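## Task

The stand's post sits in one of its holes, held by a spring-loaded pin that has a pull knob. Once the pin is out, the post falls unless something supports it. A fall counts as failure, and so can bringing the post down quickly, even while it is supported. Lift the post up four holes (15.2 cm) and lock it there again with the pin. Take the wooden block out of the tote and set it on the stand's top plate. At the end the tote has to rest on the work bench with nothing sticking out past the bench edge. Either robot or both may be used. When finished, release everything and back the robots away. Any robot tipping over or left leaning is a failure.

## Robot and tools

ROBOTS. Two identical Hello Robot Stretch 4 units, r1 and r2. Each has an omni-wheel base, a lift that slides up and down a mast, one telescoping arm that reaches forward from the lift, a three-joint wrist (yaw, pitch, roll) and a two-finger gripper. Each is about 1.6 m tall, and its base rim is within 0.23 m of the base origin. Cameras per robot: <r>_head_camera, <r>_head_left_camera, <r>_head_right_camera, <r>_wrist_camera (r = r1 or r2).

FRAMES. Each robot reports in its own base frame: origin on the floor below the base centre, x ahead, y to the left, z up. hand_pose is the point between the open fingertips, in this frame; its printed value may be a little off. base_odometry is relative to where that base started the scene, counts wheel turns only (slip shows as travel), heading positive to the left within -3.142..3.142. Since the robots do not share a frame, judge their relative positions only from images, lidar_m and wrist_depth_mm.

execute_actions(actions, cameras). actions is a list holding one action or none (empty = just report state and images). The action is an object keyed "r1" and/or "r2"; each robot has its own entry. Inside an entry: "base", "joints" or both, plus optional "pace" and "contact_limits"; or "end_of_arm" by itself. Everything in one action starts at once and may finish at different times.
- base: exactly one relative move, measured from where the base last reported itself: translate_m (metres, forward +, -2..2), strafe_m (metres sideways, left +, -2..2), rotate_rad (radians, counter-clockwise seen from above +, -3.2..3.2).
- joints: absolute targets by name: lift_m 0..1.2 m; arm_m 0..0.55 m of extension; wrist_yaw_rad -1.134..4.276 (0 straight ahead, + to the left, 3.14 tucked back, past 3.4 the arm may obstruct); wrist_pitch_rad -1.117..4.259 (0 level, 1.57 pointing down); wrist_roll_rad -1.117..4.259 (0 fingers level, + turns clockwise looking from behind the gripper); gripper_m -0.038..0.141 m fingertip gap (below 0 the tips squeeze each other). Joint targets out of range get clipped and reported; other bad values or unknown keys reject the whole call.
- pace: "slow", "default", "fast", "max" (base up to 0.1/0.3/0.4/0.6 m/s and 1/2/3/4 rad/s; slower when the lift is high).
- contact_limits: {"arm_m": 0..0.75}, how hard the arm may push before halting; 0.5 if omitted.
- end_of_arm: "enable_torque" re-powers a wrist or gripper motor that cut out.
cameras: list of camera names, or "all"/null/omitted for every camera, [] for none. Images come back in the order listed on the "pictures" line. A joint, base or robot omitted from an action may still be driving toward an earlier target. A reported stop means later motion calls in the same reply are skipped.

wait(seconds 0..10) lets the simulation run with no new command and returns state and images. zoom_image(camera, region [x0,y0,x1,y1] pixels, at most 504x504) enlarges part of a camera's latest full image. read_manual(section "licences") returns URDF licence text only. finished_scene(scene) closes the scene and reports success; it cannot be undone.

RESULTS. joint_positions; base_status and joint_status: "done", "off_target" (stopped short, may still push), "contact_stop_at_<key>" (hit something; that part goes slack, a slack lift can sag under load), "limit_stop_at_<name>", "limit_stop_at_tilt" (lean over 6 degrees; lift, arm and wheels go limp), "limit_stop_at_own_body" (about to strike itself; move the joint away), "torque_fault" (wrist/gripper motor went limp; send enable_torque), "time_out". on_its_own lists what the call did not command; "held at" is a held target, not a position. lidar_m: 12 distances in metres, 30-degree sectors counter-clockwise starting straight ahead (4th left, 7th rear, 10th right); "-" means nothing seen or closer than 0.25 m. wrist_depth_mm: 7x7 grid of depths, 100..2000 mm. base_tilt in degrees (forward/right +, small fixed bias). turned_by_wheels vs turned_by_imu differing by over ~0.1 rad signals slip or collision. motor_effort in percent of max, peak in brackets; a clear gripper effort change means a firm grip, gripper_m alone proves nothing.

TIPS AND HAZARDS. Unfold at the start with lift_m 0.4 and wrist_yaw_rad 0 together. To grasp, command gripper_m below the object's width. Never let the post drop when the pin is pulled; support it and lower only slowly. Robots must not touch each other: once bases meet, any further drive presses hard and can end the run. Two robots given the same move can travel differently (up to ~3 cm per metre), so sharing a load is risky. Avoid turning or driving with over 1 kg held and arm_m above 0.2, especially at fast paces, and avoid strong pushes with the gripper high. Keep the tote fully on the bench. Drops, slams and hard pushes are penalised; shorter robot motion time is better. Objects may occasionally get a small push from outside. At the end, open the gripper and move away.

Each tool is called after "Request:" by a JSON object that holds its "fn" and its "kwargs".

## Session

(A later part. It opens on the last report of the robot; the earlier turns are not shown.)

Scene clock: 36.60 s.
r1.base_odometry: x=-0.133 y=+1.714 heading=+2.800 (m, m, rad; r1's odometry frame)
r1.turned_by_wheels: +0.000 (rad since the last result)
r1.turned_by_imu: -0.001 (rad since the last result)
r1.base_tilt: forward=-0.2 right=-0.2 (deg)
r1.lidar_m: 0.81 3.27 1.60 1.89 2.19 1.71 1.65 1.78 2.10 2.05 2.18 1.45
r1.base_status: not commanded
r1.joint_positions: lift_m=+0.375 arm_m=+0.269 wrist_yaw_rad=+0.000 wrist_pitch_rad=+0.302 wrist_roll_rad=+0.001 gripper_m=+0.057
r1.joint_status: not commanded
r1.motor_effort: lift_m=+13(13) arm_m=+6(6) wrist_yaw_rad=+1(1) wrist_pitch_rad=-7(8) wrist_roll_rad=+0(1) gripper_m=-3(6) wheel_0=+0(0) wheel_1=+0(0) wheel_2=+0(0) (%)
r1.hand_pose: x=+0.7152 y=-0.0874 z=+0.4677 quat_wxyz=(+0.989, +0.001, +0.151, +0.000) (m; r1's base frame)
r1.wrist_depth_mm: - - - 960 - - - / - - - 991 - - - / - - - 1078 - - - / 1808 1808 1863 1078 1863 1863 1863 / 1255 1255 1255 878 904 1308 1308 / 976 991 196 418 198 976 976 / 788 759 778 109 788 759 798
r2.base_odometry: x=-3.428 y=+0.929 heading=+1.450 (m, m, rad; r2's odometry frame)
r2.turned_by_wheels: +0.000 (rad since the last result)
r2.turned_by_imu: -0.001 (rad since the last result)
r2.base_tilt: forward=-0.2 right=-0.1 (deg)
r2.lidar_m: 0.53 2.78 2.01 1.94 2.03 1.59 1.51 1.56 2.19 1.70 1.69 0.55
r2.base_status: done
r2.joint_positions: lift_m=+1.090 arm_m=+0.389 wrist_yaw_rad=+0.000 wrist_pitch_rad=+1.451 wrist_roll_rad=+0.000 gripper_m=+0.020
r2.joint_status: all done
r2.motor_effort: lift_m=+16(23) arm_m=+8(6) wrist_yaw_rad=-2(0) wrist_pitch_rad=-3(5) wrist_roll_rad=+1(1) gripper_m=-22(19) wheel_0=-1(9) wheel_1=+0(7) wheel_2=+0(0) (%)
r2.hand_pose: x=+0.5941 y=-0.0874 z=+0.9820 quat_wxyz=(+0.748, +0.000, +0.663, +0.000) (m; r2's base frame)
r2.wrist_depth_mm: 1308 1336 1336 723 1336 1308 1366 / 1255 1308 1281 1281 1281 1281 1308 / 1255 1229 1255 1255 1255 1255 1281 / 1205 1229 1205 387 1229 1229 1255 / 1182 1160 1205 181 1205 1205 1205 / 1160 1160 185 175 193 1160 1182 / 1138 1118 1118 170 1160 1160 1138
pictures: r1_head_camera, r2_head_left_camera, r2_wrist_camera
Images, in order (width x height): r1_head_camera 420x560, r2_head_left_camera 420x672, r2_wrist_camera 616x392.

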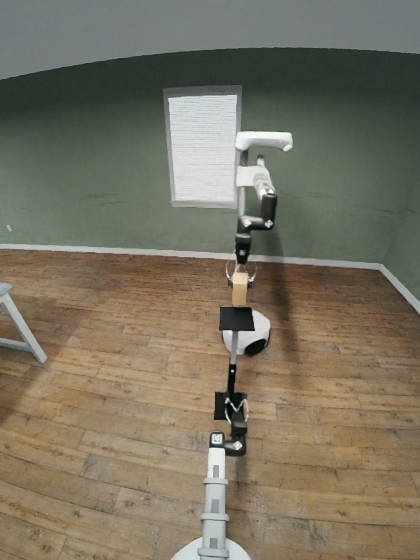

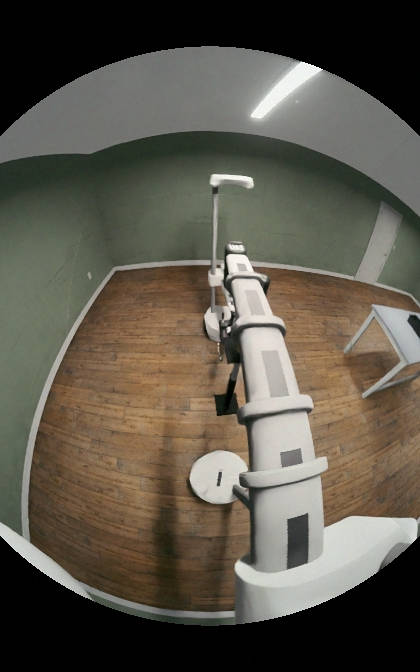

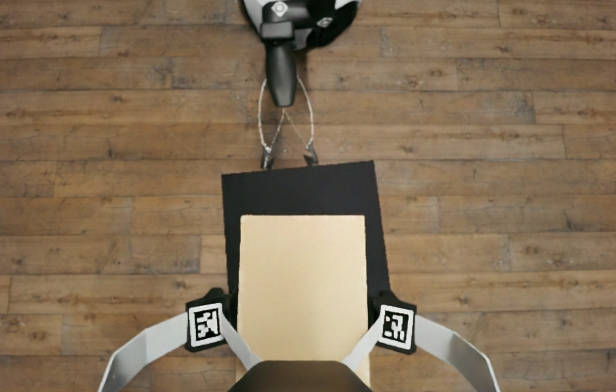

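Request:
{"fn": "execute_actions", "kwargs": {"actions": [{"r2":{"joints":{"arm_m":0.415,"lift_m":1.017},"pace":"slow"}}], "cameras": []}}

Request:
{"fn": "execute_actions", "kwargs": {"actions": [{"r2":{"joints":{"gripper_m":0.11}}}], "cameras": []}}

Request:
{"fn": "execute_actions", "kwargs": {"actions": [{"r2":{"joints":{"lift_m":1.1}}}], "cameras": ["r2_wrist_camera"]}}

Request:
{"fn": "execute_actions", "kwargs": {"actions": [{"r2":{"joints":{"arm_m":0.0}}}], "cameras": []}}

Request:
{"fn": "execute_actions", "kwargs": {"actions": [{"r2":{"joints":{"lift_m":0.6,"wrist_pitch_rad":0,"gripper_m":0.08}},"r1":{"base":{"strafe_m":0.008},"joints":{"arm_m":0.33,"wrist_pitch_rad":0,"lift_m":0.28}}}], "cameras": ["r1_wrist_camera","r2_wrist_camera","r1_head_camera"]}}

Scene clock: 38.43 s.
r1.base_odometry: x=-0.133 y=+1.714 heading=+2.800 (m, m, rad; r1's odometry frame)
r1.turned_by_wheels: +0.000 (rad since the last result)
r1.turned_by_imu: +0.000 (rad since the last result)
r1.base_tilt: forward=-0.2 right=-0.3 (deg)
r1.lidar_m: 0.81 3.29 1.59 1.84 2.19 1.69 1.67 1.78 2.07 2.04 2.18 1.43
r1.base_status: not commanded
r1.joint_positions: lift_m=+0.375 arm_m=+0.269 wrist_yaw_rad=+0.000 wrist_pitch_rad=+0.302 wrist_roll_rad=+0.001 gripper_m=+0.057
r1.joint_status: not commanded
r1.motor_effort: lift_m=+13(13) arm_m=+6(6) wrist_yaw_rad=+0(0) wrist_pitch_rad=-7(7) wrist_roll_rad=+0(1) gripper_m=-4(3) wheel_0=+0(0) wheel_1=+0(0) wheel_2=+0(0) (%)
r1.hand_pose: x=+0.7152 y=-0.0874 z=+0.4677 quat_wxyz=(+0.989, +0.001, +0.151, +0.000) (m; r1's base frame)
r1.wrist_depth_mm: - - - 976 - - - / - - - 1008 - - - / - - - 1060 - - - / 1808 1863 1863 1078 1808 1863 1863 / 1229 1255 1281 891 904 1281 1281 / 976 976 196 418 198 976 991 / 778 750 798 110 788 768 798
r2.base_odometry: x=-3.428 y=+0.929 heading=+1.450 (m, m, rad; r2's odometry frame)
r2.turned_by_wheels: +0.000 (rad since the last result)
r2.turned_by_imu: +0.000 (rad since the last result)
r2.base_tilt: forward=+0.1 right=+0.0 (deg)
r2.lidar_m: 0.54 2.77 2.02 1.93 2.04 1.61 1.52 1.55 2.18 1.70 1.70 3.33
r2.base_status: not commanded
r2.joint_positions: lift_m=+1.017 arm_m=+0.414 wrist_yaw_rad=+0.000 wrist_pitch_rad=+1.451 wrist_roll_rad=+0.000 gripper_m=+0.020
r2.joint_status: all done
r2.motor_effort: lift_m=+15(16) arm_m=+8(9) wrist_yaw_rad=-1(1) wrist_pitch_rad=-3(2) wrist_roll_rad=+0(1) gripper_m=-21(22) wheel_0=-1(1) wheel_1=+0(0) wheel_2=+0(0) (%)
r2.hand_pose: x=+0.6190 y=-0.0874 z=+0.9091 quat_wxyz=(+0.748, +0.000, +0.663, +0.000) (m; r2's base frame)
r2.wrist_depth_mm: 1255 1229 1229 1118 1255 1281 1281 / 1205 1205 1205 1205 1229 1229 1229 / 1182 1182 1182 1182 1182 1205 1205 / 1160 1138 312 312 1160 1160 1138 / 1098 1138 303 181 307 1138 1118 / 1078 1078 185 175 192 1118 1098 / 1060 1078 289 170 291 1098 1098
pictures: none
No camera images: the call's "cameras" was empty. Leave "cameras" out to get every camera's image.

Scene clock: 40.17 s.
r1.base_odometry: x=-0.133 y=+1.714 heading=+2.800 (m, m, rad; r1's odometry frame)
r1.turned_by_wheels: +0.000 (rad since the last result)
r1.turned_by_imu: +0.000 (rad since the last result)
r1.base_tilt: forward=-0.2 right=-0.2 (deg)
r1.lidar_m: 0.79 3.27 1.56 1.85 2.20 1.70 1.66 1.78 2.08 2.04 2.19 1.45
r1.base_status: not commanded
r1.joint_positions: lift_m=+0.375 arm_m=+0.269 wrist_yaw_rad=+0.000 wrist_pitch_rad=+0.302 wrist_roll_rad=+0.001 gripper_m=+0.057
r1.joint_status: not commanded
r1.motor_effort: lift_m=+13(13) arm_m=+6(6) wrist_yaw_rad=+1(1) wrist_pitch_rad=-7(7) wrist_roll_rad=+0(0) gripper_m=-4(4) wheel_0=+0(0) wheel_1=+0(0) wheel_2=+0(0) (%)
r1.hand_pose: x=+0.7152 y=-0.0874 z=+0.4677 quat_wxyz=(+0.989, +0.001, +0.151, +0.000) (m; r1's base frame)
r1.wrist_depth_mm: - - - 960 - - - / - - - 1008 - - - / - - - 1078 - - - / 1863 1808 1808 1078 1863 1863 1863 / 1255 1255 1308 891 904 1281 1255 / 960 976 196 418 198 976 991 / 778 768 788 110 778 768 788
r2.base_odometry: x=-3.428 y=+0.929 heading=+1.450 (m, m, rad; r2's odometry frame)
r2.turned_by_wheels: +0.000 (rad since the last result)
r2.turned_by_imu: +0.000 (rad since the last result)
r2.base_tilt: forward=+0.0 right=+0.0 (deg)
r2.lidar_m: 0.53 2.77 2.00 1.93 2.03 1.58 1.49 1.56 2.18 1.71 1.70 3.34
r2.base_status: not commanded
r2.joint_positions: lift_m=+1.017 arm_m=+0.414 wrist_yaw_rad=+0.000 wrist_pitch_rad=+1.451 wrist_roll_rad=+0.000 gripper_m=+0.110
r2.joint_status: all done
r2.motor_effort: lift_m=+16(15) arm_m=+8(8) wrist_yaw_rad=-1(1) wrist_pitch_rad=-2(3) wrist_roll_rad=+0(0) gripper_m=-2(19) wheel_0=+0(0) wheel_1=+0(0) wheel_2=+0(0) (%)
r2.hand_pose: x=+0.6190 y=-0.0874 z=+0.9091 quat_wxyz=(+0.748, +0.000, +0.663, +0.000) (m; r2's base frame)
r2.wrist_depth_mm: 1229 1229 1205 1078 1255 1255 1255 / 1182 1205 1205 1205 1229 1229 1255 / 1182 1182 1182 1182 1182 1182 1182 / 1138 1138 314 314 1138 1160 1182 / 1118 1118 301 186 310 1138 1160 / 1078 1098 193 181 201 1098 1118 / 1078 1060 291 150 294 1078 1078
pictures: none
No camera images: the call's "cameras" was empty. Leave "cameras" out to get every camera's image.

Scene clock: 41.50 s.
r1.base_odometry: x=-0.133 y=+1.714 heading=+2.800 (m, m, rad; r1's odometry frame)
r1.turned_by_wheels: +0.000 (rad since the last result)
r1.turned_by_imu: +0.000 (rad since the last result)
r1.base_tilt: forward=-0.2 right=-0.3 (deg)
r1.lidar_m: 0.78 3.27 1.57 1.84 2.18 1.70 1.63 1.79 2.10 2.04 2.16 1.44
r1.base_status: not commanded
r1.joint_positions: lift_m=+0.375 arm_m=+0.269 wrist_yaw_rad=+0.000 wrist_pitch_rad=+0.302 wrist_roll_rad=+0.001 gripper_m=+0.057
r1.joint_status: not commanded
r1.motor_effort: lift_m=+13(13) arm_m=+6(6) wrist_yaw_rad=+0(0) wrist_pitch_rad=-7(8) wrist_roll_rad=+0(0) gripper_m=-5(3) wheel_0=+0(0) wheel_1=+0(0) wheel_2=+0(0) (%)
r1.hand_pose: x=+0.7152 y=-0.0874 z=+0.4677 quat_wxyz=(+0.989, +0.001, +0.151, +0.000) (m; r1's base frame)
r1.wrist_depth_mm: - - - 946 - - - / - - - 1008 - - - / - - - 1078 - - - / 1808 1756 1808 1078 1863 1863 1808 / 1255 1281 1255 891 891 1308 1281 / 960 976 196 421 198 991 991 / 778 750 788 110 798 768 788
r2.base_odometry: x=-3.428 y=+0.929 heading=+1.450 (m, m, rad; r2's odometry frame)
r2.turned_by_wheels: +0.000 (rad since the last result)
r2.turned_by_imu: +0.000 (rad since the last result)
r2.base_tilt: forward=+0.0 right=-0.1 (deg)
r2.lidar_m: 0.52 2.77 2.01 1.93 2.04 1.58 1.52 1.54 2.20 1.71 1.70 0.57
r2.base_status: not commanded
r2.joint_positions: lift_m=+1.100 arm_m=+0.414 wrist_yaw_rad=+0.000 wrist_pitch_rad=+1.451 wrist_roll_rad=+0.000 gripper_m=+0.110
r2.joint_status: all done
r2.motor_effort: lift_m=+24(26) arm_m=+8(8) wrist_yaw_rad=-1(1) wrist_pitch_rad=-2(3) wrist_roll_rad=+0(0) gripper_m=-2(3) wheel_0=+0(1) wheel_1=+0(0) wheel_2=+0(0) (%)
r2.hand_pose: x=+0.6190 y=-0.0874 z=+0.9914 quat_wxyz=(+0.748, +0.000, +0.663, +0.000) (m; r2's base frame)
r2.wrist_depth_mm: 1336 1336 1336 707 1336 1336 1336 / 1281 1308 1308 1281 1308 1336 1336 / 1255 1281 1255 1281 1281 1281 1281 / 1229 1229 1229 397 1255 1255 1255 / 1182 1205 1182 267 1205 1205 1229 / 1160 1182 375 260 220 1160 1182 / 1138 1118 1138 149 1138 1160 1160
pictures: r2_wrist_camera
Images, in order (width x height): r2_wrist_camera 616x392.

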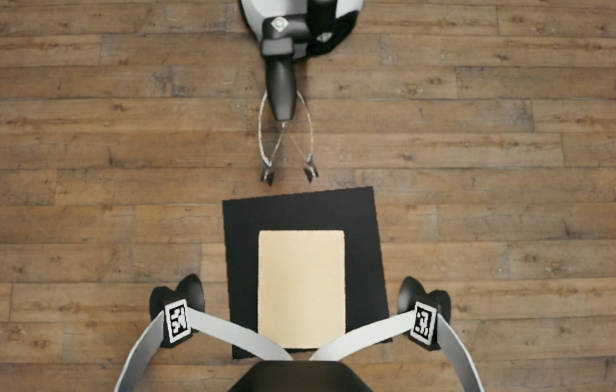

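Scene clock: 43.83 s.
r1.base_odometry: x=-0.133 y=+1.714 heading=+2.800 (m, m, rad; r1's odometry frame)
r1.turned_by_wheels: +0.000 (rad since the last result)
r1.turned_by_imu: +0.000 (rad since the last result)
r1.base_tilt: forward=-0.2 right=-0.3 (deg)
r1.lidar_m: 0.80 3.27 1.60 1.85 2.20 1.71 1.65 1.77 2.11 2.04 2.19 1.44
r1.base_status: not commanded
r1.joint_positions: lift_m=+0.375 arm_m=+0.269 wrist_yaw_rad=+0.000 wrist_pitch_rad=+0.302 wrist_roll_rad=+0.001 gripper_m=+0.057
r1.joint_status: not commanded
r1.motor_effort: lift_m=+13(13) arm_m=+6(5) wrist_yaw_rad=+0(0) wrist_pitch_rad=-7(7) wrist_roll_rad=+0(0) gripper_m=-3(7) wheel_0=+0(0) wheel_1=+0(0) wheel_2=+0(0) (%)
r1.hand_pose: x=+0.7152 y=-0.0874 z=+0.4677 quat_wxyz=(+0.989, +0.001, +0.151, +0.000) (m; r1's base frame)
r1.wrist_depth_mm: - - - 976 - - - / - - - 1025 - - - / - - - 1060 - - - / 1808 1808 1921 1060 1808 1808 1863 / 1255 1255 1255 891 891 1255 1255 / 976 960 196 424 198 976 976 / 778 750 788 110 798 759 809
r2.base_odometry: x=-3.428 y=+0.929 heading=+1.450 (m, m, rad; r2's odometry frame)
r2.turned_by_wheels: +0.000 (rad since the last result)
r2.turned_by_imu: +0.000 (rad since the last result)
r2.base_tilt: forward=+0.0 right=-0.1 (deg)
r2.lidar_m: 0.54 2.77 2.02 1.93 2.05 1.61 1.51 1.53 2.20 1.71 1.69 0.57
r2.base_status: not commanded
r2.joint_positions: lift_m=+1.100 arm_m=+0.003 wrist_yaw_rad=+0.000 wrist_pitch_rad=+1.451 wrist_roll_rad=+0.000 gripper_m=+0.110
r2.joint_status: all done
joint sent to its limit — the command would take r2.arm_m past its lower limit, so that joint was sent only as far as its limit.
r2.motor_effort: lift_m=+24(24) arm_m=-8(7) wrist_yaw_rad=-1(1) wrist_pitch_rad=-2(2) wrist_roll_rad=+0(0) gripper_m=-3(3) wheel_0=-1(0) wheel_1=+0(0) wheel_2=+0(0) (%)
r2.hand_pose: x=+0.2083 y=-0.0874 z=+0.9914 quat_wxyz=(+0.748, +0.000, +0.663, +0.000) (m; r2's base frame)
r2.wrist_depth_mm: 1336 1308 1336 1336 1366 1336 1366 / 1281 1308 1308 1308 1308 1308 1308 / 1255 1255 1255 1255 1281 1281 1281 / 1229 1229 1229 1229 1255 1229 1255 / 1182 1205 1205 1205 1205 1229 1229 / 1160 1160 976 991 220 1205 1205 / 1118 1138 946 150 1138 1160 1160
pictures: none
No camera images: the call's "cameras" was empty. Leave "cameras" out to get every camera's image.

Scene clock: 46.80 s.
r1.base_odometry: x=-0.136 y=+1.706 heading=+2.800 (m, m, rad; r1's odometry frame)
r1.turned_by_wheels: +0.000 (rad since the last result)
r1.turned_by_imu: -0.001 (rad since the last result)
r1.base_tilt: forward=-0.2 right=-0.2 (deg)
r1.lidar_m: 0.78 3.25 1.57 1.83 2.19 1.71 1.65 1.80 2.11 2.03 2.17 1.49
r1.base_status: done
r1.joint_positions: lift_m=+0.280 arm_m=+0.329 wrist_yaw_rad=+0.000 wrist_pitch_rad=+0.003 wrist_roll_rad=+0.001 gripper_m=+0.057
r1.joint_status: all done
r1.motor_effort: lift_m=+14(13) arm_m=+6(6) wrist_yaw_rad=+1(1) wrist_pitch_rad=-9(15) wrist_roll_rad=+1(2) gripper_m=-3(4) wheel_0=+3(8) wheel_1=-1(6) wheel_2=+0(4) (%)
r1.hand_pose: x=+0.7883 y=-0.0874 z=+0.4578 quat_wxyz=(+1.000, +0.001, +0.001, +0.000) (m; r1's base frame)
r1.wrist_depth_mm: - - - 621 - - - / - - - 1042 - - - / - - - 1008 - - - / - - - 991 - - - / - - - 310 - - - / 1499 1537 196 312 198 1618 1661 / 1078 1008 1078 110 759 1025 1098
r2.base_odometry: x=-3.428 y=+0.929 heading=+1.450 (m, m, rad; r2's odometry frame)
r2.turned_by_wheels: +0.000 (rad since the last result)
r2.turned_by_imu: +0.000 (rad since the last result)
r2.base_tilt: forward=+0.1 right=+0.0 (deg)
r2.lidar_m: 0.53 2.74 2.02 1.91 2.04 1.59 1.50 1.56 2.17 1.72 1.72 0.58
r2.base_status: not commanded
r2.joint_positions: lift_m=+0.600 arm_m=+0.003 wrist_yaw_rad=+0.000 wrist_pitch_rad=+0.003 wrist_roll_rad=+0.000 gripper_m=+0.080
r2.joint_status: all done
r2.motor_effort: lift_m=+15(22) arm_m=-8(8) wrist_yaw_rad=+0(0) wrist_pitch_rad=-9(15) wrist_roll_rad=+0(0) gripper_m=-4(1) wheel_0=+0(1) wheel_1=+0(0) wheel_2=+0(0) (%)
r2.hand_pose: x=+0.4622 y=-0.0874 z=+0.7777 quat_wxyz=(+1.000, +0.000, +0.001, +0.000) (m; r2's base frame)
r2.wrist_depth_mm: - - - 1397 - - - / - - - - - - - / - - - 355 - - - / - - - 355 - - - / - - - - - - - / - - 214 1308 221 - - / - 1863 1863 152 1863 - -
pictures: r1_head_camera, r1_wrist_camera, r2_wrist_camera
Images, in order (width x height): r1_head_camera 420x560, r1_wrist_camera 616x392, r2_wrist_camera 616x392.

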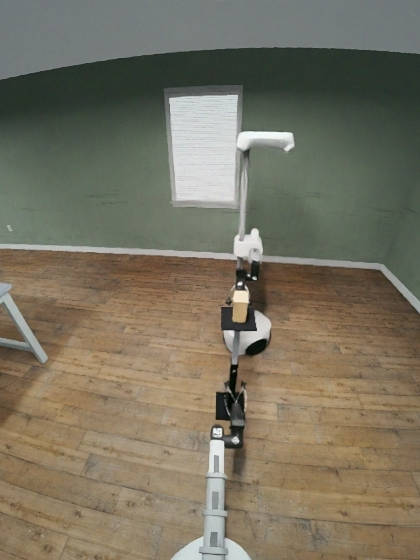

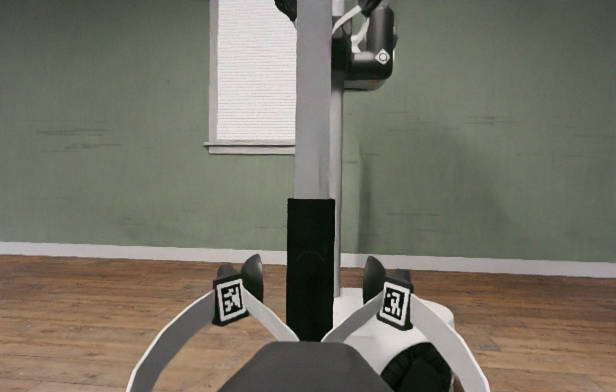

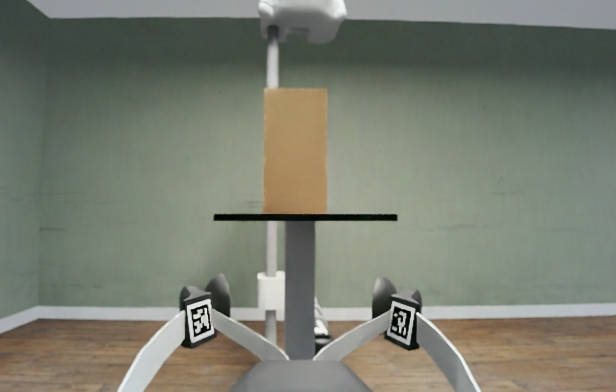

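Request:
{"fn": "execute_actions", "kwargs": {"actions": [{"r2":{"joints":{"arm_m":0.16}},"r1":{"joints":{"arm_m":0.38}}}], "cameras": ["r1_wrist_camera","r2_wrist_camera"]}}

Request:
{"fn": "execute_actions", "kwargs": {"actions": [{"r2":{"joints":{"gripper_m":-0.01}},"r1":{"joints":{"gripper_m":-0.015}}}], "cameras": ["r1_wrist_camera","r2_wrist_camera","r1_head_left_camera"]}}

Scene clock: 48.60 s.
r1.base_odometry: x=-0.136 y=+1.706 heading=+2.800 (m, m, rad; r1's odometry frame)
r1.turned_by_wheels: +0.000 (rad since the last result)
r1.turned_by_imu: +0.000 (rad since the last result)
r1.base_tilt: forward=-0.3 right=-0.2 (deg)
r1.lidar_m: 0.80 3.28 1.58 1.86 2.19 1.69 1.65 1.79 2.11 2.05 2.20 1.47
r1.base_status: not commanded
r1.joint_positions: lift_m=+0.280 arm_m=+0.379 wrist_yaw_rad=+0.000 wrist_pitch_rad=+0.003 wrist_roll_rad=+0.001 gripper_m=+0.057
r1.joint_status: all done
r1.motor_effort: lift_m=+14(13) arm_m=+6(6) wrist_yaw_rad=+1(1) wrist_pitch_rad=-9(8) wrist_roll_rad=+1(1) gripper_m=-2(4) wheel_0=+2(3) wheel_1=-1(2) wheel_2=+0(0) (%)
r1.hand_pose: x=+0.8383 y=-0.0874 z=+0.4578 quat_wxyz=(+1.000, +0.001, +0.001, +0.000) (m; r1's base frame)
r1.wrist_depth_mm: - - - 267 574 - - / - - - 931 - - - / - - - 960 - - - / - - - 268 - - - / - - - 260 - - - / 1537 1537 196 263 198 1618 1618 / 1060 991 1060 110 723 1025 1098
r2.base_odometry: x=-3.428 y=+0.929 heading=+1.450 (m, m, rad; r2's odometry frame)
r2.turned_by_wheels: +0.000 (rad since the last result)
r2.turned_by_imu: +0.000 (rad since the last result)
r2.base_tilt: forward=+0.1 right=+0.0 (deg)
r2.lidar_m: 0.55 2.73 2.01 1.92 2.02 1.60 1.51 1.55 2.17 1.71 1.71 0.62
r2.base_status: not commanded
r2.joint_positions: lift_m=+0.600 arm_m=+0.159 wrist_yaw_rad=+0.000 wrist_pitch_rad=+0.003 wrist_roll_rad=+0.000 gripper_m=+0.080
r2.joint_status: all done
r2.motor_effort: lift_m=+15(15) arm_m=+8(8) wrist_yaw_rad=-1(0) wrist_pitch_rad=-8(10) wrist_roll_rad=+0(0) gripper_m=-1(5) wheel_0=+0(1) wheel_1=+0(0) wheel_2=+0(0) (%)
r2.hand_pose: x=+0.6180 y=-0.0874 z=+0.7779 quat_wxyz=(+1.000, +0.000, +0.001, +0.000) (m; r2's base frame)
r2.wrist_depth_mm: - - - 203 - - - / - - - 202 - - - / - - - 200 - - - / - - - 198 - - - / - - - 234 - - - / - - 214 232 221 - - / - 1921 1921 153 1863 - -
pictures: r1_wrist_camera, r2_wrist_camera
Images, in order (width x height): r1_wrist_camera 616x392, r2_wrist_camera 616x392.

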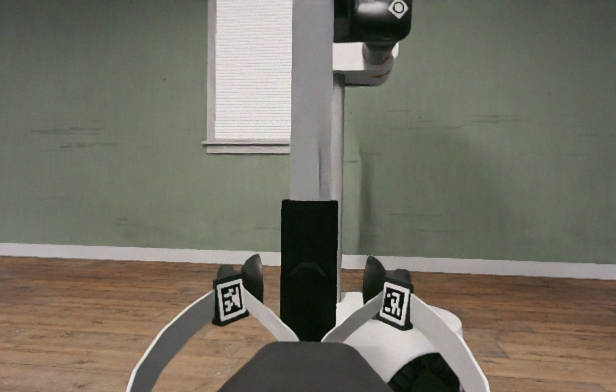

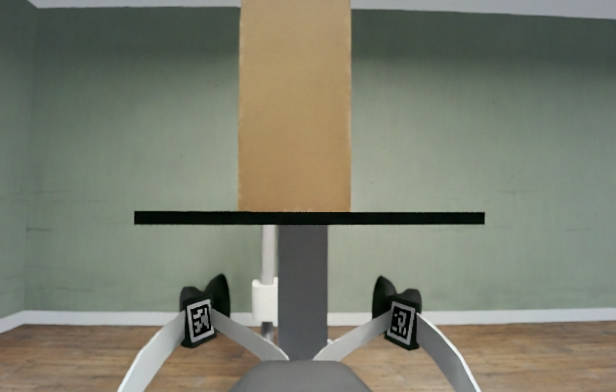

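Scene clock: 50.27 s.
r1.base_odometry: x=-0.136 y=+1.706 heading=+2.800 (m, m, rad; r1's odometry frame)
r1.turned_by_wheels: +0.000 (rad since the last result)
r1.turned_by_imu: +0.000 (rad since the last result)
r1.base_tilt: forward=-0.2 right=-0.2 (deg)
r1.lidar_m: 0.81 3.24 1.56 1.85 2.19 1.70 1.65 1.78 2.12 2.02 2.18 1.45
r1.base_status: not commanded
r1.joint_positions: lift_m=+0.280 arm_m=+0.380 wrist_yaw_rad=+0.006 wrist_pitch_rad=+0.003 wrist_roll_rad=+0.001 gripper_m=-0.014
r1.joint_status: all done
r1.on_its_own: wrist_yaw_rad is at rest, and its effort (-15) is outside its rest range (-13 to +13)
r1.motor_effort: lift_m=+13(13) arm_m=+2(6) wrist_yaw_rad=-15(16) wrist_pitch_rad=-8(8) wrist_roll_rad=+2(2) gripper_m=-22(22) wheel_0=+3(3) wheel_1=-1(1) wheel_2=+3(3) (%)
r1.hand_pose: x=+0.8394 y=-0.0858 z=+0.4578 quat_wxyz=(+1.000, +0.001, +0.001, +0.003) (m; r1's base frame)
r1.wrist_depth_mm: - - - 488 569 - - / - - - 946 - - - / - - - 268 - - - / - - - 268 - - - / - - - 259 - - - / 1499 1537 185 224 186 1618 1618 / 1060 960 1078 110 715 741 1118
r2.base_odometry: x=-3.428 y=+0.929 heading=+1.450 (m, m, rad; r2's odometry frame)
r2.turned_by_wheels: +0.000 (rad since the last result)
r2.turned_by_imu: +0.000 (rad since the last result)
r2.base_tilt: forward=+0.0 right=-0.1 (deg)
r2.lidar_m: 0.55 2.77 2.03 1.93 2.03 1.60 1.50 1.55 2.19 1.71 1.68 0.59
r2.base_status: not commanded
r2.joint_positions: lift_m=+0.600 arm_m=+0.160 wrist_yaw_rad=+0.006 wrist_pitch_rad=+0.004 wrist_roll_rad=+0.000 gripper_m=-0.009
r2.joint_status: all done
r2.on_its_own: wrist_yaw_rad is at rest, and its effort (-17) is outside its rest range (-13 to +13)
r2.motor_effort: lift_m=+15(15) arm_m=+0(8) wrist_yaw_rad=-17(18) wrist_pitch_rad=-12(12) wrist_roll_rad=-1(0) gripper_m=-32(30) wheel_0=-4(4) wheel_1=+0(0) wheel_2=+4(4) (%)
r2.hand_pose: x=+0.6200 y=-0.0857 z=+0.7774 quat_wxyz=(+1.000, +0.000, +0.002, +0.003) (m; r2's base frame)
r2.wrist_depth_mm: - - - 197 - - - / - - - 196 - - - / - - - 195 - - - / - - - 193 - - - / - - - 229 - - - / - - 214 216 - - - / - 1756 1863 223 1808 1921 -
pictures: r1_head_left_camera, r1_wrist_camera, r2_wrist_camera
Images, in order (width x height): r1_head_left_camera 420x672, r1_wrist_camera 616x392, r2_wrist_camera 616x392.

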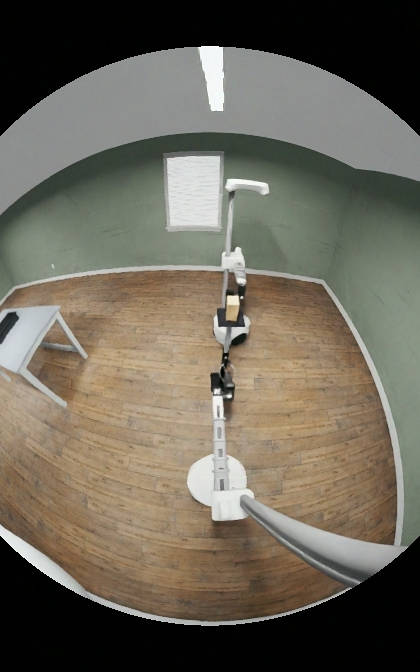

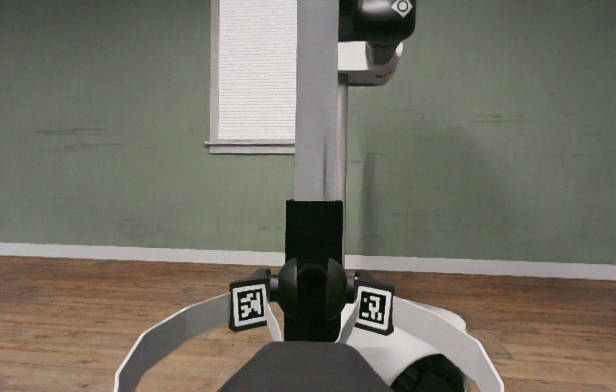

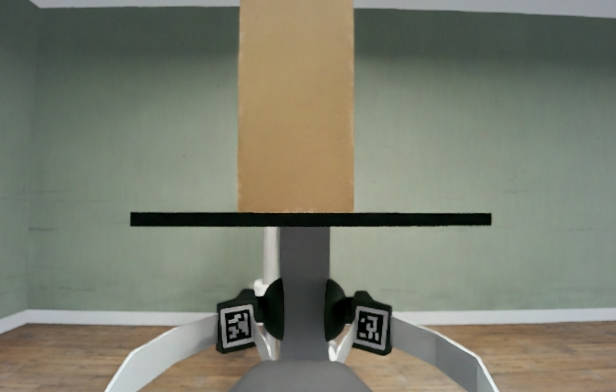

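Request:
{"fn": "execute_actions", "kwargs": {"actions": [{"r2":{"joints":{"gripper_m":0.05}},"r1":{"joints":{"wrist_yaw_rad":0.02}}}], "cameras": []}}

Request:
{"fn": "execute_actions", "kwargs": {"actions": [{"r2":{"joints":{"arm_m":0.182,"lift_m":0.62,"wrist_yaw_rad":0.03}}}], "cameras": []}}

Request:
{"fn": "execute_actions", "kwargs": {"actions": [{"r2":{"joints":{"gripper_m":-0.015}}}], "cameras": ["r2_wrist_camera"]}}

Request:
{"fn": "execute_actions", "kwargs": {"actions": [{"r1":{"joints":{"arm_m":0.355},"pace":"slow"},"r2":{"joints":{"lift_m":0.624},"pace":"slow"}}], "cameras": ["r1_wrist_camera","r2_wrist_camera"]}}

Scene clock: 51.97 s.
r1.base_odometry: x=-0.136 y=+1.706 heading=+2.800 (m, m, rad; r1's odometry frame)
r1.turned_by_wheels: +0.000 (rad since the last result)
r1.turned_by_imu: -0.001 (rad since the last result)
r1.base_tilt: forward=-0.3 right=-0.2 (deg)
r1.lidar_m: 0.79 3.24 1.57 1.87 2.19 1.69 1.65 1.78 2.09 2.05 2.17 1.46
r1.base_status: not commanded
r1.joint_positions: lift_m=+0.280 arm_m=+0.380 wrist_yaw_rad=+0.019 wrist_pitch_rad=+0.003 wrist_roll_rad=+0.001 gripper_m=-0.015
r1.joint_status: all done
r1.motor_effort: lift_m=+13(14) arm_m=+3(2) wrist_yaw_rad=+3(10) wrist_pitch_rad=-8(8) wrist_roll_rad=+1(1) gripper_m=-21(21) wheel_0=+1(3) wheel_1=-1(1) wheel_2=+2(3) (%)
r1.hand_pose: x=+0.8406 y=-0.0819 z=+0.4578 quat_wxyz=(+1.000, +0.001, +0.001, +0.010) (m; r1's base frame)
r1.wrist_depth_mm: - - - 488 569 - - / - - - 946 - - - / - - - 946 - - - / - - - 268 - - - / - - - 259 - - - / 1537 1537 184 211 183 1661 1708 / 1042 946 1078 110 715 741 1098
r2.base_odometry: x=-3.428 y=+0.929 heading=+1.450 (m, m, rad; r2's odometry frame)
r2.turned_by_wheels: +0.000 (rad since the last result)
r2.turned_by_imu: +0.000 (rad since the last result)
r2.base_tilt: forward=-0.1 right=+0.0 (deg)
r2.lidar_m: 0.56 2.73 2.03 1.92 2.02 1.60 1.50 1.56 2.19 1.73 1.68 0.59
r2.base_status: not commanded
r2.joint_positions: lift_m=+0.600 arm_m=+0.160 wrist_yaw_rad=+0.000 wrist_pitch_rad=+0.002 wrist_roll_rad=+0.000 gripper_m=+0.050
r2.joint_status: all done
r2.motor_effort: lift_m=+15(15) arm_m=+0(0) wrist_yaw_rad=+0(18) wrist_pitch_rad=-7(11) wrist_roll_rad=+0(0) gripper_m=-6(29) wheel_0=-4(4) wheel_1=+0(1) wheel_2=+2(4) (%)
r2.hand_pose: x=+0.6194 y=-0.0875 z=+0.7779 quat_wxyz=(+1.000, +0.000, +0.001, +0.000) (m; r2's base frame)
r2.wrist_depth_mm: - - - 202 - - - / - - - 200 - - - / - - - 198 - - - / - - - 197 - - - / - - - 232 - - - / - - 211 229 220 - - / - 1863 1863 150 1863 - -
pictures: none
No camera images: the call's "cameras" was empty. Leave "cameras" out to get every camera's image.

Scene clock: 52.77 s.
r1.base_odometry: x=-0.136 y=+1.706 heading=+2.800 (m, m, rad; r1's odometry frame)
r1.turned_by_wheels: +0.000 (rad since the last result)
r1.turned_by_imu: +0.000 (rad since the last result)
r1.base_tilt: forward=-0.3 right=-0.2 (deg)
r1.lidar_m: 0.80 3.27 1.58 1.85 2.19 1.67 1.65 1.79 2.11 2.04 2.19 1.43
r1.base_status: not commanded
r1.joint_positions: lift_m=+0.280 arm_m=+0.380 wrist_yaw_rad=+0.019 wrist_pitch_rad=+0.003 wrist_roll_rad=+0.001 gripper_m=-0.015
r1.joint_status: not commanded
r1.motor_effort: lift_m=+13(13) arm_m=+2(3) wrist_yaw_rad=+3(3) wrist_pitch_rad=-8(8) wrist_roll_rad=+1(1) gripper_m=-21(20) wheel_0=+1(1) wheel_1=-1(1) wheel_2=+1(2) (%)
r1.hand_pose: x=+0.8406 y=-0.0819 z=+0.4578 quat_wxyz=(+1.000, +0.001, +0.001, +0.010) (m; r1's base frame)
r1.wrist_depth_mm: - - - 917 866 - - / - - - 960 - - - / - - - 946 - - - / - - - 268 - - - / - - - 259 - - - / 1499 1537 184 210 183 1618 1618 / 1060 960 1098 110 699 741 1118
r2.base_odometry: x=-3.428 y=+0.929 heading=+1.450 (m, m, rad; r2's odometry frame)
r2.turned_by_wheels: +0.000 (rad since the last result)
r2.turned_by_imu: +0.000 (rad since the last result)
r2.base_tilt: forward=-0.1 right=+0.0 (deg)
r2.lidar_m: 0.56 2.74 2.02 1.95 2.03 1.62 1.51 1.57 2.19 1.71 1.72 3.28
r2.base_status: not commanded
r2.joint_positions: lift_m=+0.620 arm_m=+0.181 wrist_yaw_rad=+0.030 wrist_pitch_rad=+0.002 wrist_roll_rad=+0.000 gripper_m=+0.050
r2.joint_status: all done
r2.motor_effort: lift_m=+24(24) arm_m=+8(9) wrist_yaw_rad=-1(2) wrist_pitch_rad=-8(7) wrist_roll_rad=+0(0) gripper_m=-4(5) wheel_0=-4(4) wheel_1=+0(1) wheel_2=+2(2) (%)
r2.hand_pose: x=+0.6424 y=-0.0787 z=+0.7972 quat_wxyz=(+1.000, +0.000, +0.001, +0.015) (m; r2's base frame)
r2.wrist_depth_mm: - - - 177 - - - / - - - 176 - - - / - - - 175 - - - / - - - 174 - - - / - - 173 173 173 - - / - - 211 206 220 - - / - 1921 1983 150 1921 - -
pictures: none
No camera images: the call's "cameras" was empty. Leave "cameras" out to get every camera's image.

Scene clock: 54.23 s.
r1.base_odometry: x=-0.136 y=+1.706 heading=+2.800 (m, m, rad; r1's odometry frame)
r1.turned_by_wheels: +0.000 (rad since the last result)
r1.turned_by_imu: +0.000 (rad since the last result)
r1.base_tilt: forward=-0.2 right=-0.2 (deg)
r1.lidar_m: 0.80 3.28 1.56 1.84 2.17 1.69 1.64 1.80 2.10 2.05 2.19 1.40
r1.base_status: not commanded
r1.joint_positions: lift_m=+0.280 arm_m=+0.380 wrist_yaw_rad=+0.020 wrist_pitch_rad=+0.003 wrist_roll_rad=+0.001 gripper_m=-0.014
r1.joint_status: not commanded
r1.motor_effort: lift_m=+13(13) arm_m=+2(2) wrist_yaw_rad=+2(3) wrist_pitch_rad=-8(9) wrist_roll_rad=+1(1) gripper_m=-21(22) wheel_0=+1(1) wheel_1=-1(1) wheel_2=+2(2) (%)
r1.hand_pose: x=+0.8406 y=-0.0818 z=+0.4578 quat_wxyz=(+1.000, +0.001, +0.001, +0.010) (m; r1's base frame)
r1.wrist_depth_mm: - - - 917 891 - - / - - - 960 - - - / - - - 946 - - - / - - - 267 - - - / - - - 259 - - - / 1537 1537 183 212 183 1618 1661 / 1060 946 1060 110 691 715 1118
r2.base_odometry: x=-3.428 y=+0.929 heading=+1.451 (m, m, rad; r2's odometry frame)
r2.turned_by_wheels: +0.000 (rad since the last result)
r2.turned_by_imu: -0.054 (rad since the last result)
r2.base_tilt: forward=+0.0 right=-0.1 (deg)
r2.lidar_m: 0.55 2.88 2.04 1.92 1.99 1.62 1.51 1.55 2.08 2.18 1.71 3.33
r2.base_status: not commanded
r2.joint_positions: lift_m=+0.620 arm_m=+0.182 wrist_yaw_rad=+0.042 wrist_pitch_rad=+0.004 wrist_roll_rad=+0.000 gripper_m=-0.014
r2.joint_status: all done
r2.on_its_own: wrist_yaw_rad is at rest, and its effort (-35) is outside its rest range (-13 to +13)
r2.motor_effort: lift_m=+24(24) arm_m=-3(8) wrist_yaw_rad=-35(37) wrist_pitch_rad=-13(14) wrist_roll_rad=+1(0) gripper_m=-32(33) wheel_0=-4(15) wheel_1=-4(9) wheel_2=+10(10) (%)
r2.hand_pose: x=+0.6453 y=-0.0752 z=+0.7966 quat_wxyz=(+1.000, +0.000, +0.002, +0.021) (m; r2's base frame)
r2.wrist_depth_mm: - - 165 165 - - - / - - 164 164 - - - / - - 163 163 - - - / - - 161 162 - - - / - 179 160 161 183 - - / - - 182 196 - - - / - 1756 1756 193 1808 1863 -
pictures: r2_wrist_camera
Images, in order (width x height): r2_wrist_camera 616x392.

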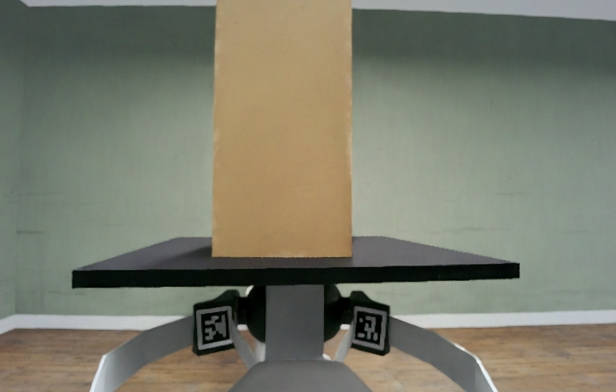

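Scene clock: 55.53 s.
r1.base_odometry: x=-0.136 y=+1.706 heading=+2.800 (m, m, rad; r1's odometry frame)
r1.turned_by_wheels: +0.000 (rad since the last result)
r1.turned_by_imu: +0.000 (rad since the last result)
r1.base_tilt: forward=-0.1 right=-0.2 (deg)
r1.lidar_m: 0.81 3.27 1.57 1.87 2.22 1.70 1.64 1.80 2.11 2.06 2.21 1.39
r1.base_status: not commanded
r1.joint_positions: lift_m=+0.280 arm_m=+0.356 wrist_yaw_rad=+0.020 wrist_pitch_rad=+0.003 wrist_roll_rad=+0.001 gripper_m=-0.015
r1.joint_status: all done
r1.motor_effort: lift_m=+14(14) arm_m=-6(9) wrist_yaw_rad=-1(4) wrist_pitch_rad=-8(9) wrist_roll_rad=+1(0) gripper_m=-13(24) wheel_0=+1(1) wheel_1=-1(2) wheel_2=+1(2) (%)
r1.hand_pose: x=+0.8172 y=-0.0815 z=+0.4578 quat_wxyz=(+1.000, +0.001, +0.001, +0.010) (m; r1's base frame)
r1.wrist_depth_mm: - - - 931 904 - - / - - - 976 - - - / - - - 976 - - - / - - - 290 - - - / - - - 283 - - - / 1537 1576 185 203 185 1618 1618 / 1060 1008 991 110 715 976 1118
r2.base_odometry: x=-3.428 y=+0.929 heading=+1.451 (m, m, rad; r2's odometry frame)
r2.turned_by_wheels: +0.000 (rad since the last result)
r2.turned_by_imu: +0.000 (rad since the last result)
r2.base_tilt: forward=+0.1 right=+0.0 (deg)
r2.lidar_m: 0.55 2.89 2.03 1.90 1.99 1.64 1.51 1.54 2.09 2.14 1.70 3.32
r2.base_status: not commanded
r2.joint_positions: lift_m=+0.623 arm_m=+0.182 wrist_yaw_rad=+0.042 wrist_pitch_rad=+0.009 wrist_roll_rad=+0.000 gripper_m=-0.014
r2.joint_status: all done
r2.on_its_own: wrist_yaw_rad is at rest, and its effort (-36) is outside its rest range (-13 to +13); wrist_pitch_rad is at rest, and its effort (-27) is outside its rest range (-23 to +23)
r2.motor_effort: lift_m=+26(28) arm_m=-3(3) wrist_yaw_rad=-36(35) wrist_pitch_rad=-27(28) wrist_roll_rad=+1(0) gripper_m=-29(32) wheel_0=-4(4) wheel_1=-3(4) wheel_2=+10(10) (%)
r2.hand_pose: x=+0.6453 y=-0.0752 z=+0.7989 quat_wxyz=(+1.000, +0.000, +0.005, +0.021) (m; r2's base frame)
r2.wrist_depth_mm: - - 163 164 - - - / - - 163 163 - - - / - - 162 163 - - - / - - 161 162 - - - / - - 160 161 187 - - / - - 182 195 201 - - / - 161 1756 193 1756 1921 -
pictures: r1_wrist_camera, r2_wrist_camera
Images, in order (width x height): r1_wrist_camera 616x392, r2_wrist_camera 616x392.

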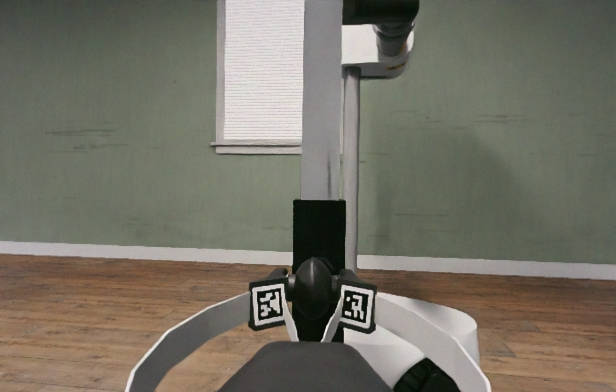

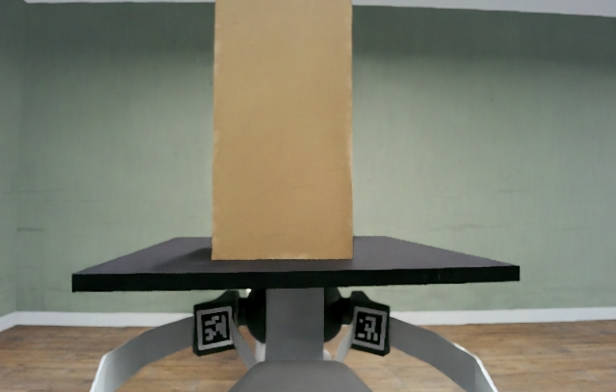

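Request:
{"fn": "execute_actions", "kwargs": {"actions": [{"r1":{"joints":{"gripper_m":0.05}},"r2":{"joints":{"gripper_m":0.012,"wrist_yaw_rad":0.07}}}], "cameras": []}}

Request:
{"fn": "execute_actions", "kwargs": {"actions": [{"r1":{"joints":{"arm_m":0.395,"wrist_yaw_rad":0.01}}}], "cameras": []}}

Request:
{"fn": "execute_actions", "kwargs": {"actions": [{"r1":{"joints":{"gripper_m":-0.035}}}], "cameras": ["r1_wrist_camera"]}}

Request:
{"fn": "execute_actions", "kwargs": {"actions": [{"r1":{"joints":{"arm_m":0.383},"pace":"slow"}}], "cameras": ["r1_wrist_camera","r2_wrist_camera"]}}

Scene clock: 57.23 s.
r1.base_odometry: x=-0.136 y=+1.706 heading=+2.800 (m, m, rad; r1's odometry frame)
r1.turned_by_wheels: +0.000 (rad since the last result)
r1.turned_by_imu: +0.000 (rad since the last result)
r1.base_tilt: forward=-0.2 right=-0.2 (deg)
r1.lidar_m: 0.80 3.25 1.58 1.85 2.20 1.67 1.66 1.79 2.11 2.05 2.20 1.39
r1.base_status: not commanded
r1.joint_positions: lift_m=+0.280 arm_m=+0.356 wrist_yaw_rad=+0.020 wrist_pitch_rad=+0.003 wrist_roll_rad=+0.001 gripper_m=+0.050
r1.joint_status: all done
r1.motor_effort: lift_m=+14(14) arm_m=-7(6) wrist_yaw_rad=-1(0) wrist_pitch_rad=-8(8) wrist_roll_rad=+1(2) gripper_m=-5(15) wheel_0=+1(1) wheel_1=-1(1) wheel_2=+1(1) (%)
r1.hand_pose: x=+0.8172 y=-0.0815 z=+0.4578 quat_wxyz=(+1.000, +0.001, +0.001, +0.010) (m; r1's base frame)
r1.wrist_depth_mm: - - - 931 917 - - / - - - 976 - - - / - - - 976 - - - / - - - 290 - - - / - - - 282 - - - / 1576 1537 197 283 191 1618 1618 / 1060 1025 1078 110 707 960 1118
r2.base_odometry: x=-3.428 y=+0.929 heading=+1.450 (m, m, rad; r2's odometry frame)
r2.turned_by_wheels: -0.001 (rad since the last result)
r2.turned_by_imu: +0.000 (rad since the last result)
r2.base_tilt: forward=+0.1 right=+0.1 (deg)
r2.lidar_m: 0.54 2.91 2.03 1.93 2.00 1.63 1.53 1.54 2.09 2.20 1.70 3.35
r2.base_status: not commanded
r2.joint_positions: lift_m=+0.623 arm_m=+0.182 wrist_yaw_rad=+0.069 wrist_pitch_rad=+0.007 wrist_roll_rad=+0.000 gripper_m=+0.012
r2.joint_status: all done
r2.motor_effort: lift_m=+26(27) arm_m=-3(3) wrist_yaw_rad=+4(32) wrist_pitch_rad=-21(28) wrist_roll_rad=+0(1) gripper_m=-14(31) wheel_0=-5(4) wheel_1=-3(4) wheel_2=+4(10) (%)
r2.hand_pose: x=+0.6472 y=-0.0674 z=+0.7995 quat_wxyz=(+0.999, +0.000, +0.004, +0.034) (m; r2's base frame)
r2.wrist_depth_mm: - - - 167 - - - / - - - 166 - - - / - - - 165 - - - / - - - 164 - - - / - - 163 163 186 - - / - - 190 197 - - - / - 1756 1863 195 1808 - -
pictures: none
No camera images: the call's "cameras" was empty. Leave "cameras" out to get every camera's image.

Scene clock: 58.17 s.
r1.base_odometry: x=-0.136 y=+1.706 heading=+2.800 (m, m, rad; r1's odometry frame)
r1.turned_by_wheels: +0.000 (rad since the last result)
r1.turned_by_imu: +0.000 (rad since the last result)
r1.base_tilt: forward=-0.2 right=-0.3 (deg)
r1.lidar_m: 0.79 3.28 1.58 1.85 2.19 1.69 1.65 1.78 2.09 2.05 2.18 1.42
r1.base_status: not commanded
r1.joint_positions: lift_m=+0.280 arm_m=+0.394 wrist_yaw_rad=+0.010 wrist_pitch_rad=+0.003 wrist_roll_rad=+0.001 gripper_m=+0.050
r1.joint_status: all done
r1.motor_effort: lift_m=+13(13) arm_m=+6(8) wrist_yaw_rad=+0(3) wrist_pitch_rad=-8(8) wrist_roll_rad=+1(0) gripper_m=-2(3) wheel_0=+1(1) wheel_1=-1(1) wheel_2=+1(1) (%)
r1.hand_pose: x=+0.8542 y=-0.0845 z=+0.4578 quat_wxyz=(+1.000, +0.001, +0.001, +0.005) (m; r1's base frame)
r1.wrist_depth_mm: - - - 254 891 - - / - - - 253 - - - / - - - 254 - - - / - - - 254 - - - / - - - 247 - - - / 1537 1537 197 247 191 1618 1661 / 1078 991 1060 110 691 976 1118
r2.base_odometry: x=-3.428 y=+0.929 heading=+1.450 (m, m, rad; r2's odometry frame)
r2.turned_by_wheels: +0.000 (rad since the last result)
r2.turned_by_imu: +0.000 (rad since the last result)
r2.base_tilt: forward=+0.0 right=-0.1 (deg)
r2.lidar_m: 0.54 2.89 2.00 1.93 2.00 1.64 1.52 1.51 2.06 2.19 1.72 3.34
r2.base_status: not commanded
r2.joint_positions: lift_m=+0.623 arm_m=+0.182 wrist_yaw_rad=+0.069 wrist_pitch_rad=+0.007 wrist_roll_rad=+0.000 gripper_m=+0.012
r2.joint_status: not commanded
r2.motor_effort: lift_m=+26(25) arm_m=-3(3) wrist_yaw_rad=+2(3) wrist_pitch_rad=-22(22) wrist_roll_rad=+1(1) gripper_m=-13(12) wheel_0=-5(5) wheel_1=-3(3) wheel_2=+4(4) (%)
r2.hand_pose: x=+0.6472 y=-0.0674 z=+0.7995 quat_wxyz=(+0.999, +0.000, +0.004, +0.034) (m; r2's base frame)
r2.wrist_depth_mm: - - - 167 - - - / - - - 166 - - - / - - - 165 - - - / - - - 164 - - - / - - 163 163 186 - - / - - 190 197 - - - / - 1756 1921 195 1863 - -
pictures: none
No camera images: the call's "cameras" was empty. Leave "cameras" out to get every camera's image.

Scene clock: 59.70 s.
r1.base_odometry: x=-0.136 y=+1.706 heading=+2.800 (m, m, rad; r1's odometry frame)
r1.turned_by_wheels: +0.000 (rad since the last result)
r1.turned_by_imu: +0.000 (rad since the last result)
r1.base_tilt: forward=-0.2 right=-0.2 (deg)
r1.lidar_m: 0.80 3.26 1.58 1.84 2.20 1.71 1.66 1.77 2.09 2.06 2.18 1.40
r1.base_status: not commanded
r1.joint_positions: lift_m=+0.280 arm_m=+0.395 wrist_yaw_rad=+0.018 wrist_pitch_rad=+0.003 wrist_roll_rad=+0.001 gripper_m=-0.034
r1.joint_status: all done
r1.on_its_own: wrist_yaw_rad is at rest, and its effort (-22) is outside its rest range (-13 to +13)
r1.motor_effort: lift_m=+13(14) arm_m=-2(6) wrist_yaw_rad=-22(23) wrist_pitch_rad=-10(10) wrist_roll_rad=+1(1) gripper_m=-29(33) wheel_0=-2(2) wheel_1=-2(2) wheel_2=+8(8) (%)
r1.hand_pose: x=+0.8563 y=-0.0822 z=+0.4576 quat_wxyz=(+1.000, +0.001, +0.002, +0.009) (m; r1's base frame)
r1.wrist_depth_mm: - - - 904 891 - - / - - - 931 - - - / - - - 917 - - - / - - - 252 - - - / - - - 243 - - - / 1618 1576 181 204 182 1661 1661 / 1078 931 1060 110 683 691 1118
r2.base_odometry: x=-3.428 y=+0.929 heading=+1.450 (m, m, rad; r2's odometry frame)
r2.turned_by_wheels: +0.000 (rad since the last result)
r2.turned_by_imu: +0.000 (rad since the last result)
r2.base_tilt: forward=+0.0 right=+0.0 (deg)
r2.lidar_m: 0.53 2.92 2.04 1.90 1.97 1.64 1.51 1.52 2.08 2.19 1.72 3.36
r2.base_status: not commanded
r2.joint_positions: lift_m=+0.623 arm_m=+0.182 wrist_yaw_rad=+0.069 wrist_pitch_rad=+0.016 wrist_roll_rad=+0.000 gripper_m=+0.012
r2.joint_status: not commanded
r2.on_its_own: wrist_pitch_rad is at rest, and its effort (-47) is outside its rest range (-23 to +23)
r2.motor_effort: lift_m=+26(26) arm_m=-2(3) wrist_yaw_rad=+3(3) wrist_pitch_rad=-47(49) wrist_roll_rad=+1(0) gripper_m=-11(14) wheel_0=-5(5) wheel_1=-3(3) wheel_2=+3(4) (%)
r2.hand_pose: x=+0.6472 y=-0.0674 z=+0.7971 quat_wxyz=(+0.999, +0.000, +0.008, +0.034) (m; r2's base frame)
r2.wrist_depth_mm: - - - 165 - - - / - - - 164 - - - / - - - 164 - - - / - - - 163 - - - / - - 162 162 196 - - / - - 190 196 191 - - / - 1708 1808 196 1756 1921 -
pictures: r1_wrist_camera
Images, in order (width x height): r1_wrist_camera 616x392.

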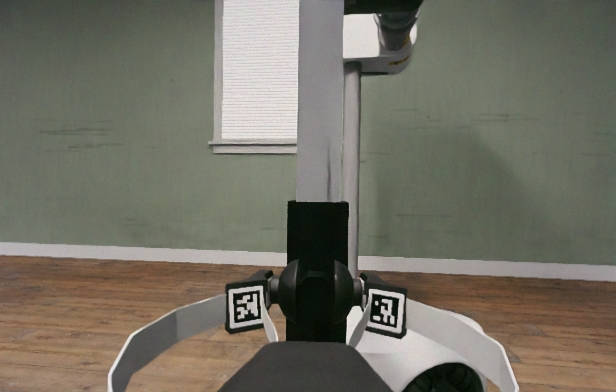

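Scene clock: 60.67 s.
r1.base_odometry: x=-0.136 y=+1.706 heading=+2.800 (m, m, rad; r1's odometry frame)
r1.turned_by_wheels: +0.000 (rad since the last result)
r1.turned_by_imu: +0.000 (rad since the last result)
r1.base_tilt: forward=-0.2 right=-0.2 (deg)
r1.lidar_m: 0.81 3.27 1.56 1.85 2.22 1.69 1.65 1.78 2.12 2.05 2.19 1.43
r1.base_status: not commanded
r1.joint_positions: lift_m=+0.280 arm_m=+0.385 wrist_yaw_rad=+0.017 wrist_pitch_rad=+0.003 wrist_roll_rad=+0.001 gripper_m=-0.034
r1.joint_status: all done
r1.on_its_own: wrist_yaw_rad is at rest, and its effort (-20) is outside its rest range (-13 to +13)
r1.motor_effort: lift_m=+13(13) arm_m=-13(15) wrist_yaw_rad=-20(25) wrist_pitch_rad=-10(11) wrist_roll_rad=+1(1) gripper_m=-29(29) wheel_0=-2(2) wheel_1=-2(2) wheel_2=+8(8) (%)
r1.hand_pose: x=+0.8462 y=-0.0824 z=+0.4577 quat_wxyz=(+1.000, +0.001, +0.002, +0.009) (m; r1's base frame)
r1.wrist_depth_mm: - - - 904 904 - - / - - - 931 - - - / - - - 946 - - - / - - - 262 - - - / - - - 253 - - - / 1537 1576 181 213 182 1618 1661 / 1060 960 1078 110 699 707 1118
r2.base_odometry: x=-3.428 y=+0.929 heading=+1.450 (m, m, rad; r2's odometry frame)
r2.turned_by_wheels: +0.000 (rad since the last result)
r2.turned_by_imu: +0.000 (rad since the last result)
r2.base_tilt: forward=+0.1 right=+0.0 (deg)
r2.lidar_m: 0.55 2.92 2.04 1.91 1.99 1.64 1.47 1.53 2.10 2.17 1.71 3.36
r2.base_status: not commanded
r2.joint_positions: lift_m=+0.623 arm_m=+0.182 wrist_yaw_rad=+0.069 wrist_pitch_rad=+0.016 wrist_roll_rad=+0.000 gripper_m=+0.012
r2.joint_status: not commanded
r2.on_its_own: wrist_pitch_rad is at rest, and its effort (-46) is outside its rest range (-23 to +23)
r2.motor_effort: lift_m=+26(25) arm_m=-2(3) wrist_yaw_rad=+3(3) wrist_pitch_rad=-46(46) wrist_roll_rad=+0(1) gripper_m=-14(12) wheel_0=-5(6) wheel_1=-3(3) wheel_2=+3(3) (%)
r2.hand_pose: x=+0.6472 y=-0.0674 z=+0.7971 quat_wxyz=(+0.999, +0.000, +0.008, +0.034) (m; r2's base frame)
r2.wrist_depth_mm: - - - 165 - - - / - - - 164 - - - / - - - 163 - - - / - - - 163 - - - / - - 163 162 195 - - / - - 190 197 190 - - / - 1756 1808 195 1756 1983 -
pictures: r1_wrist_camera, r2_wrist_camera
Images, in order (width x height): r1_wrist_camera 616x392, r2_wrist_camera 616x392.

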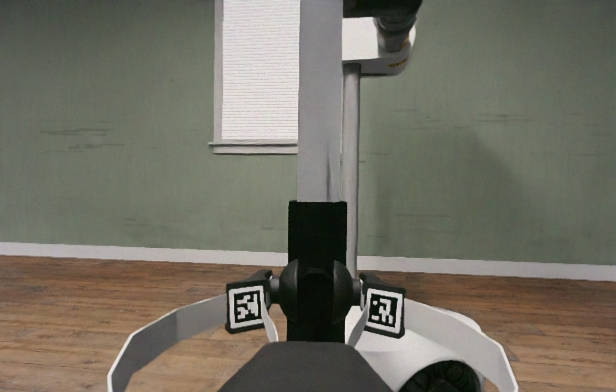

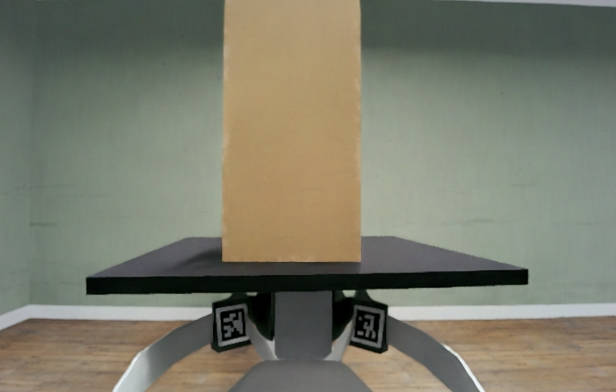

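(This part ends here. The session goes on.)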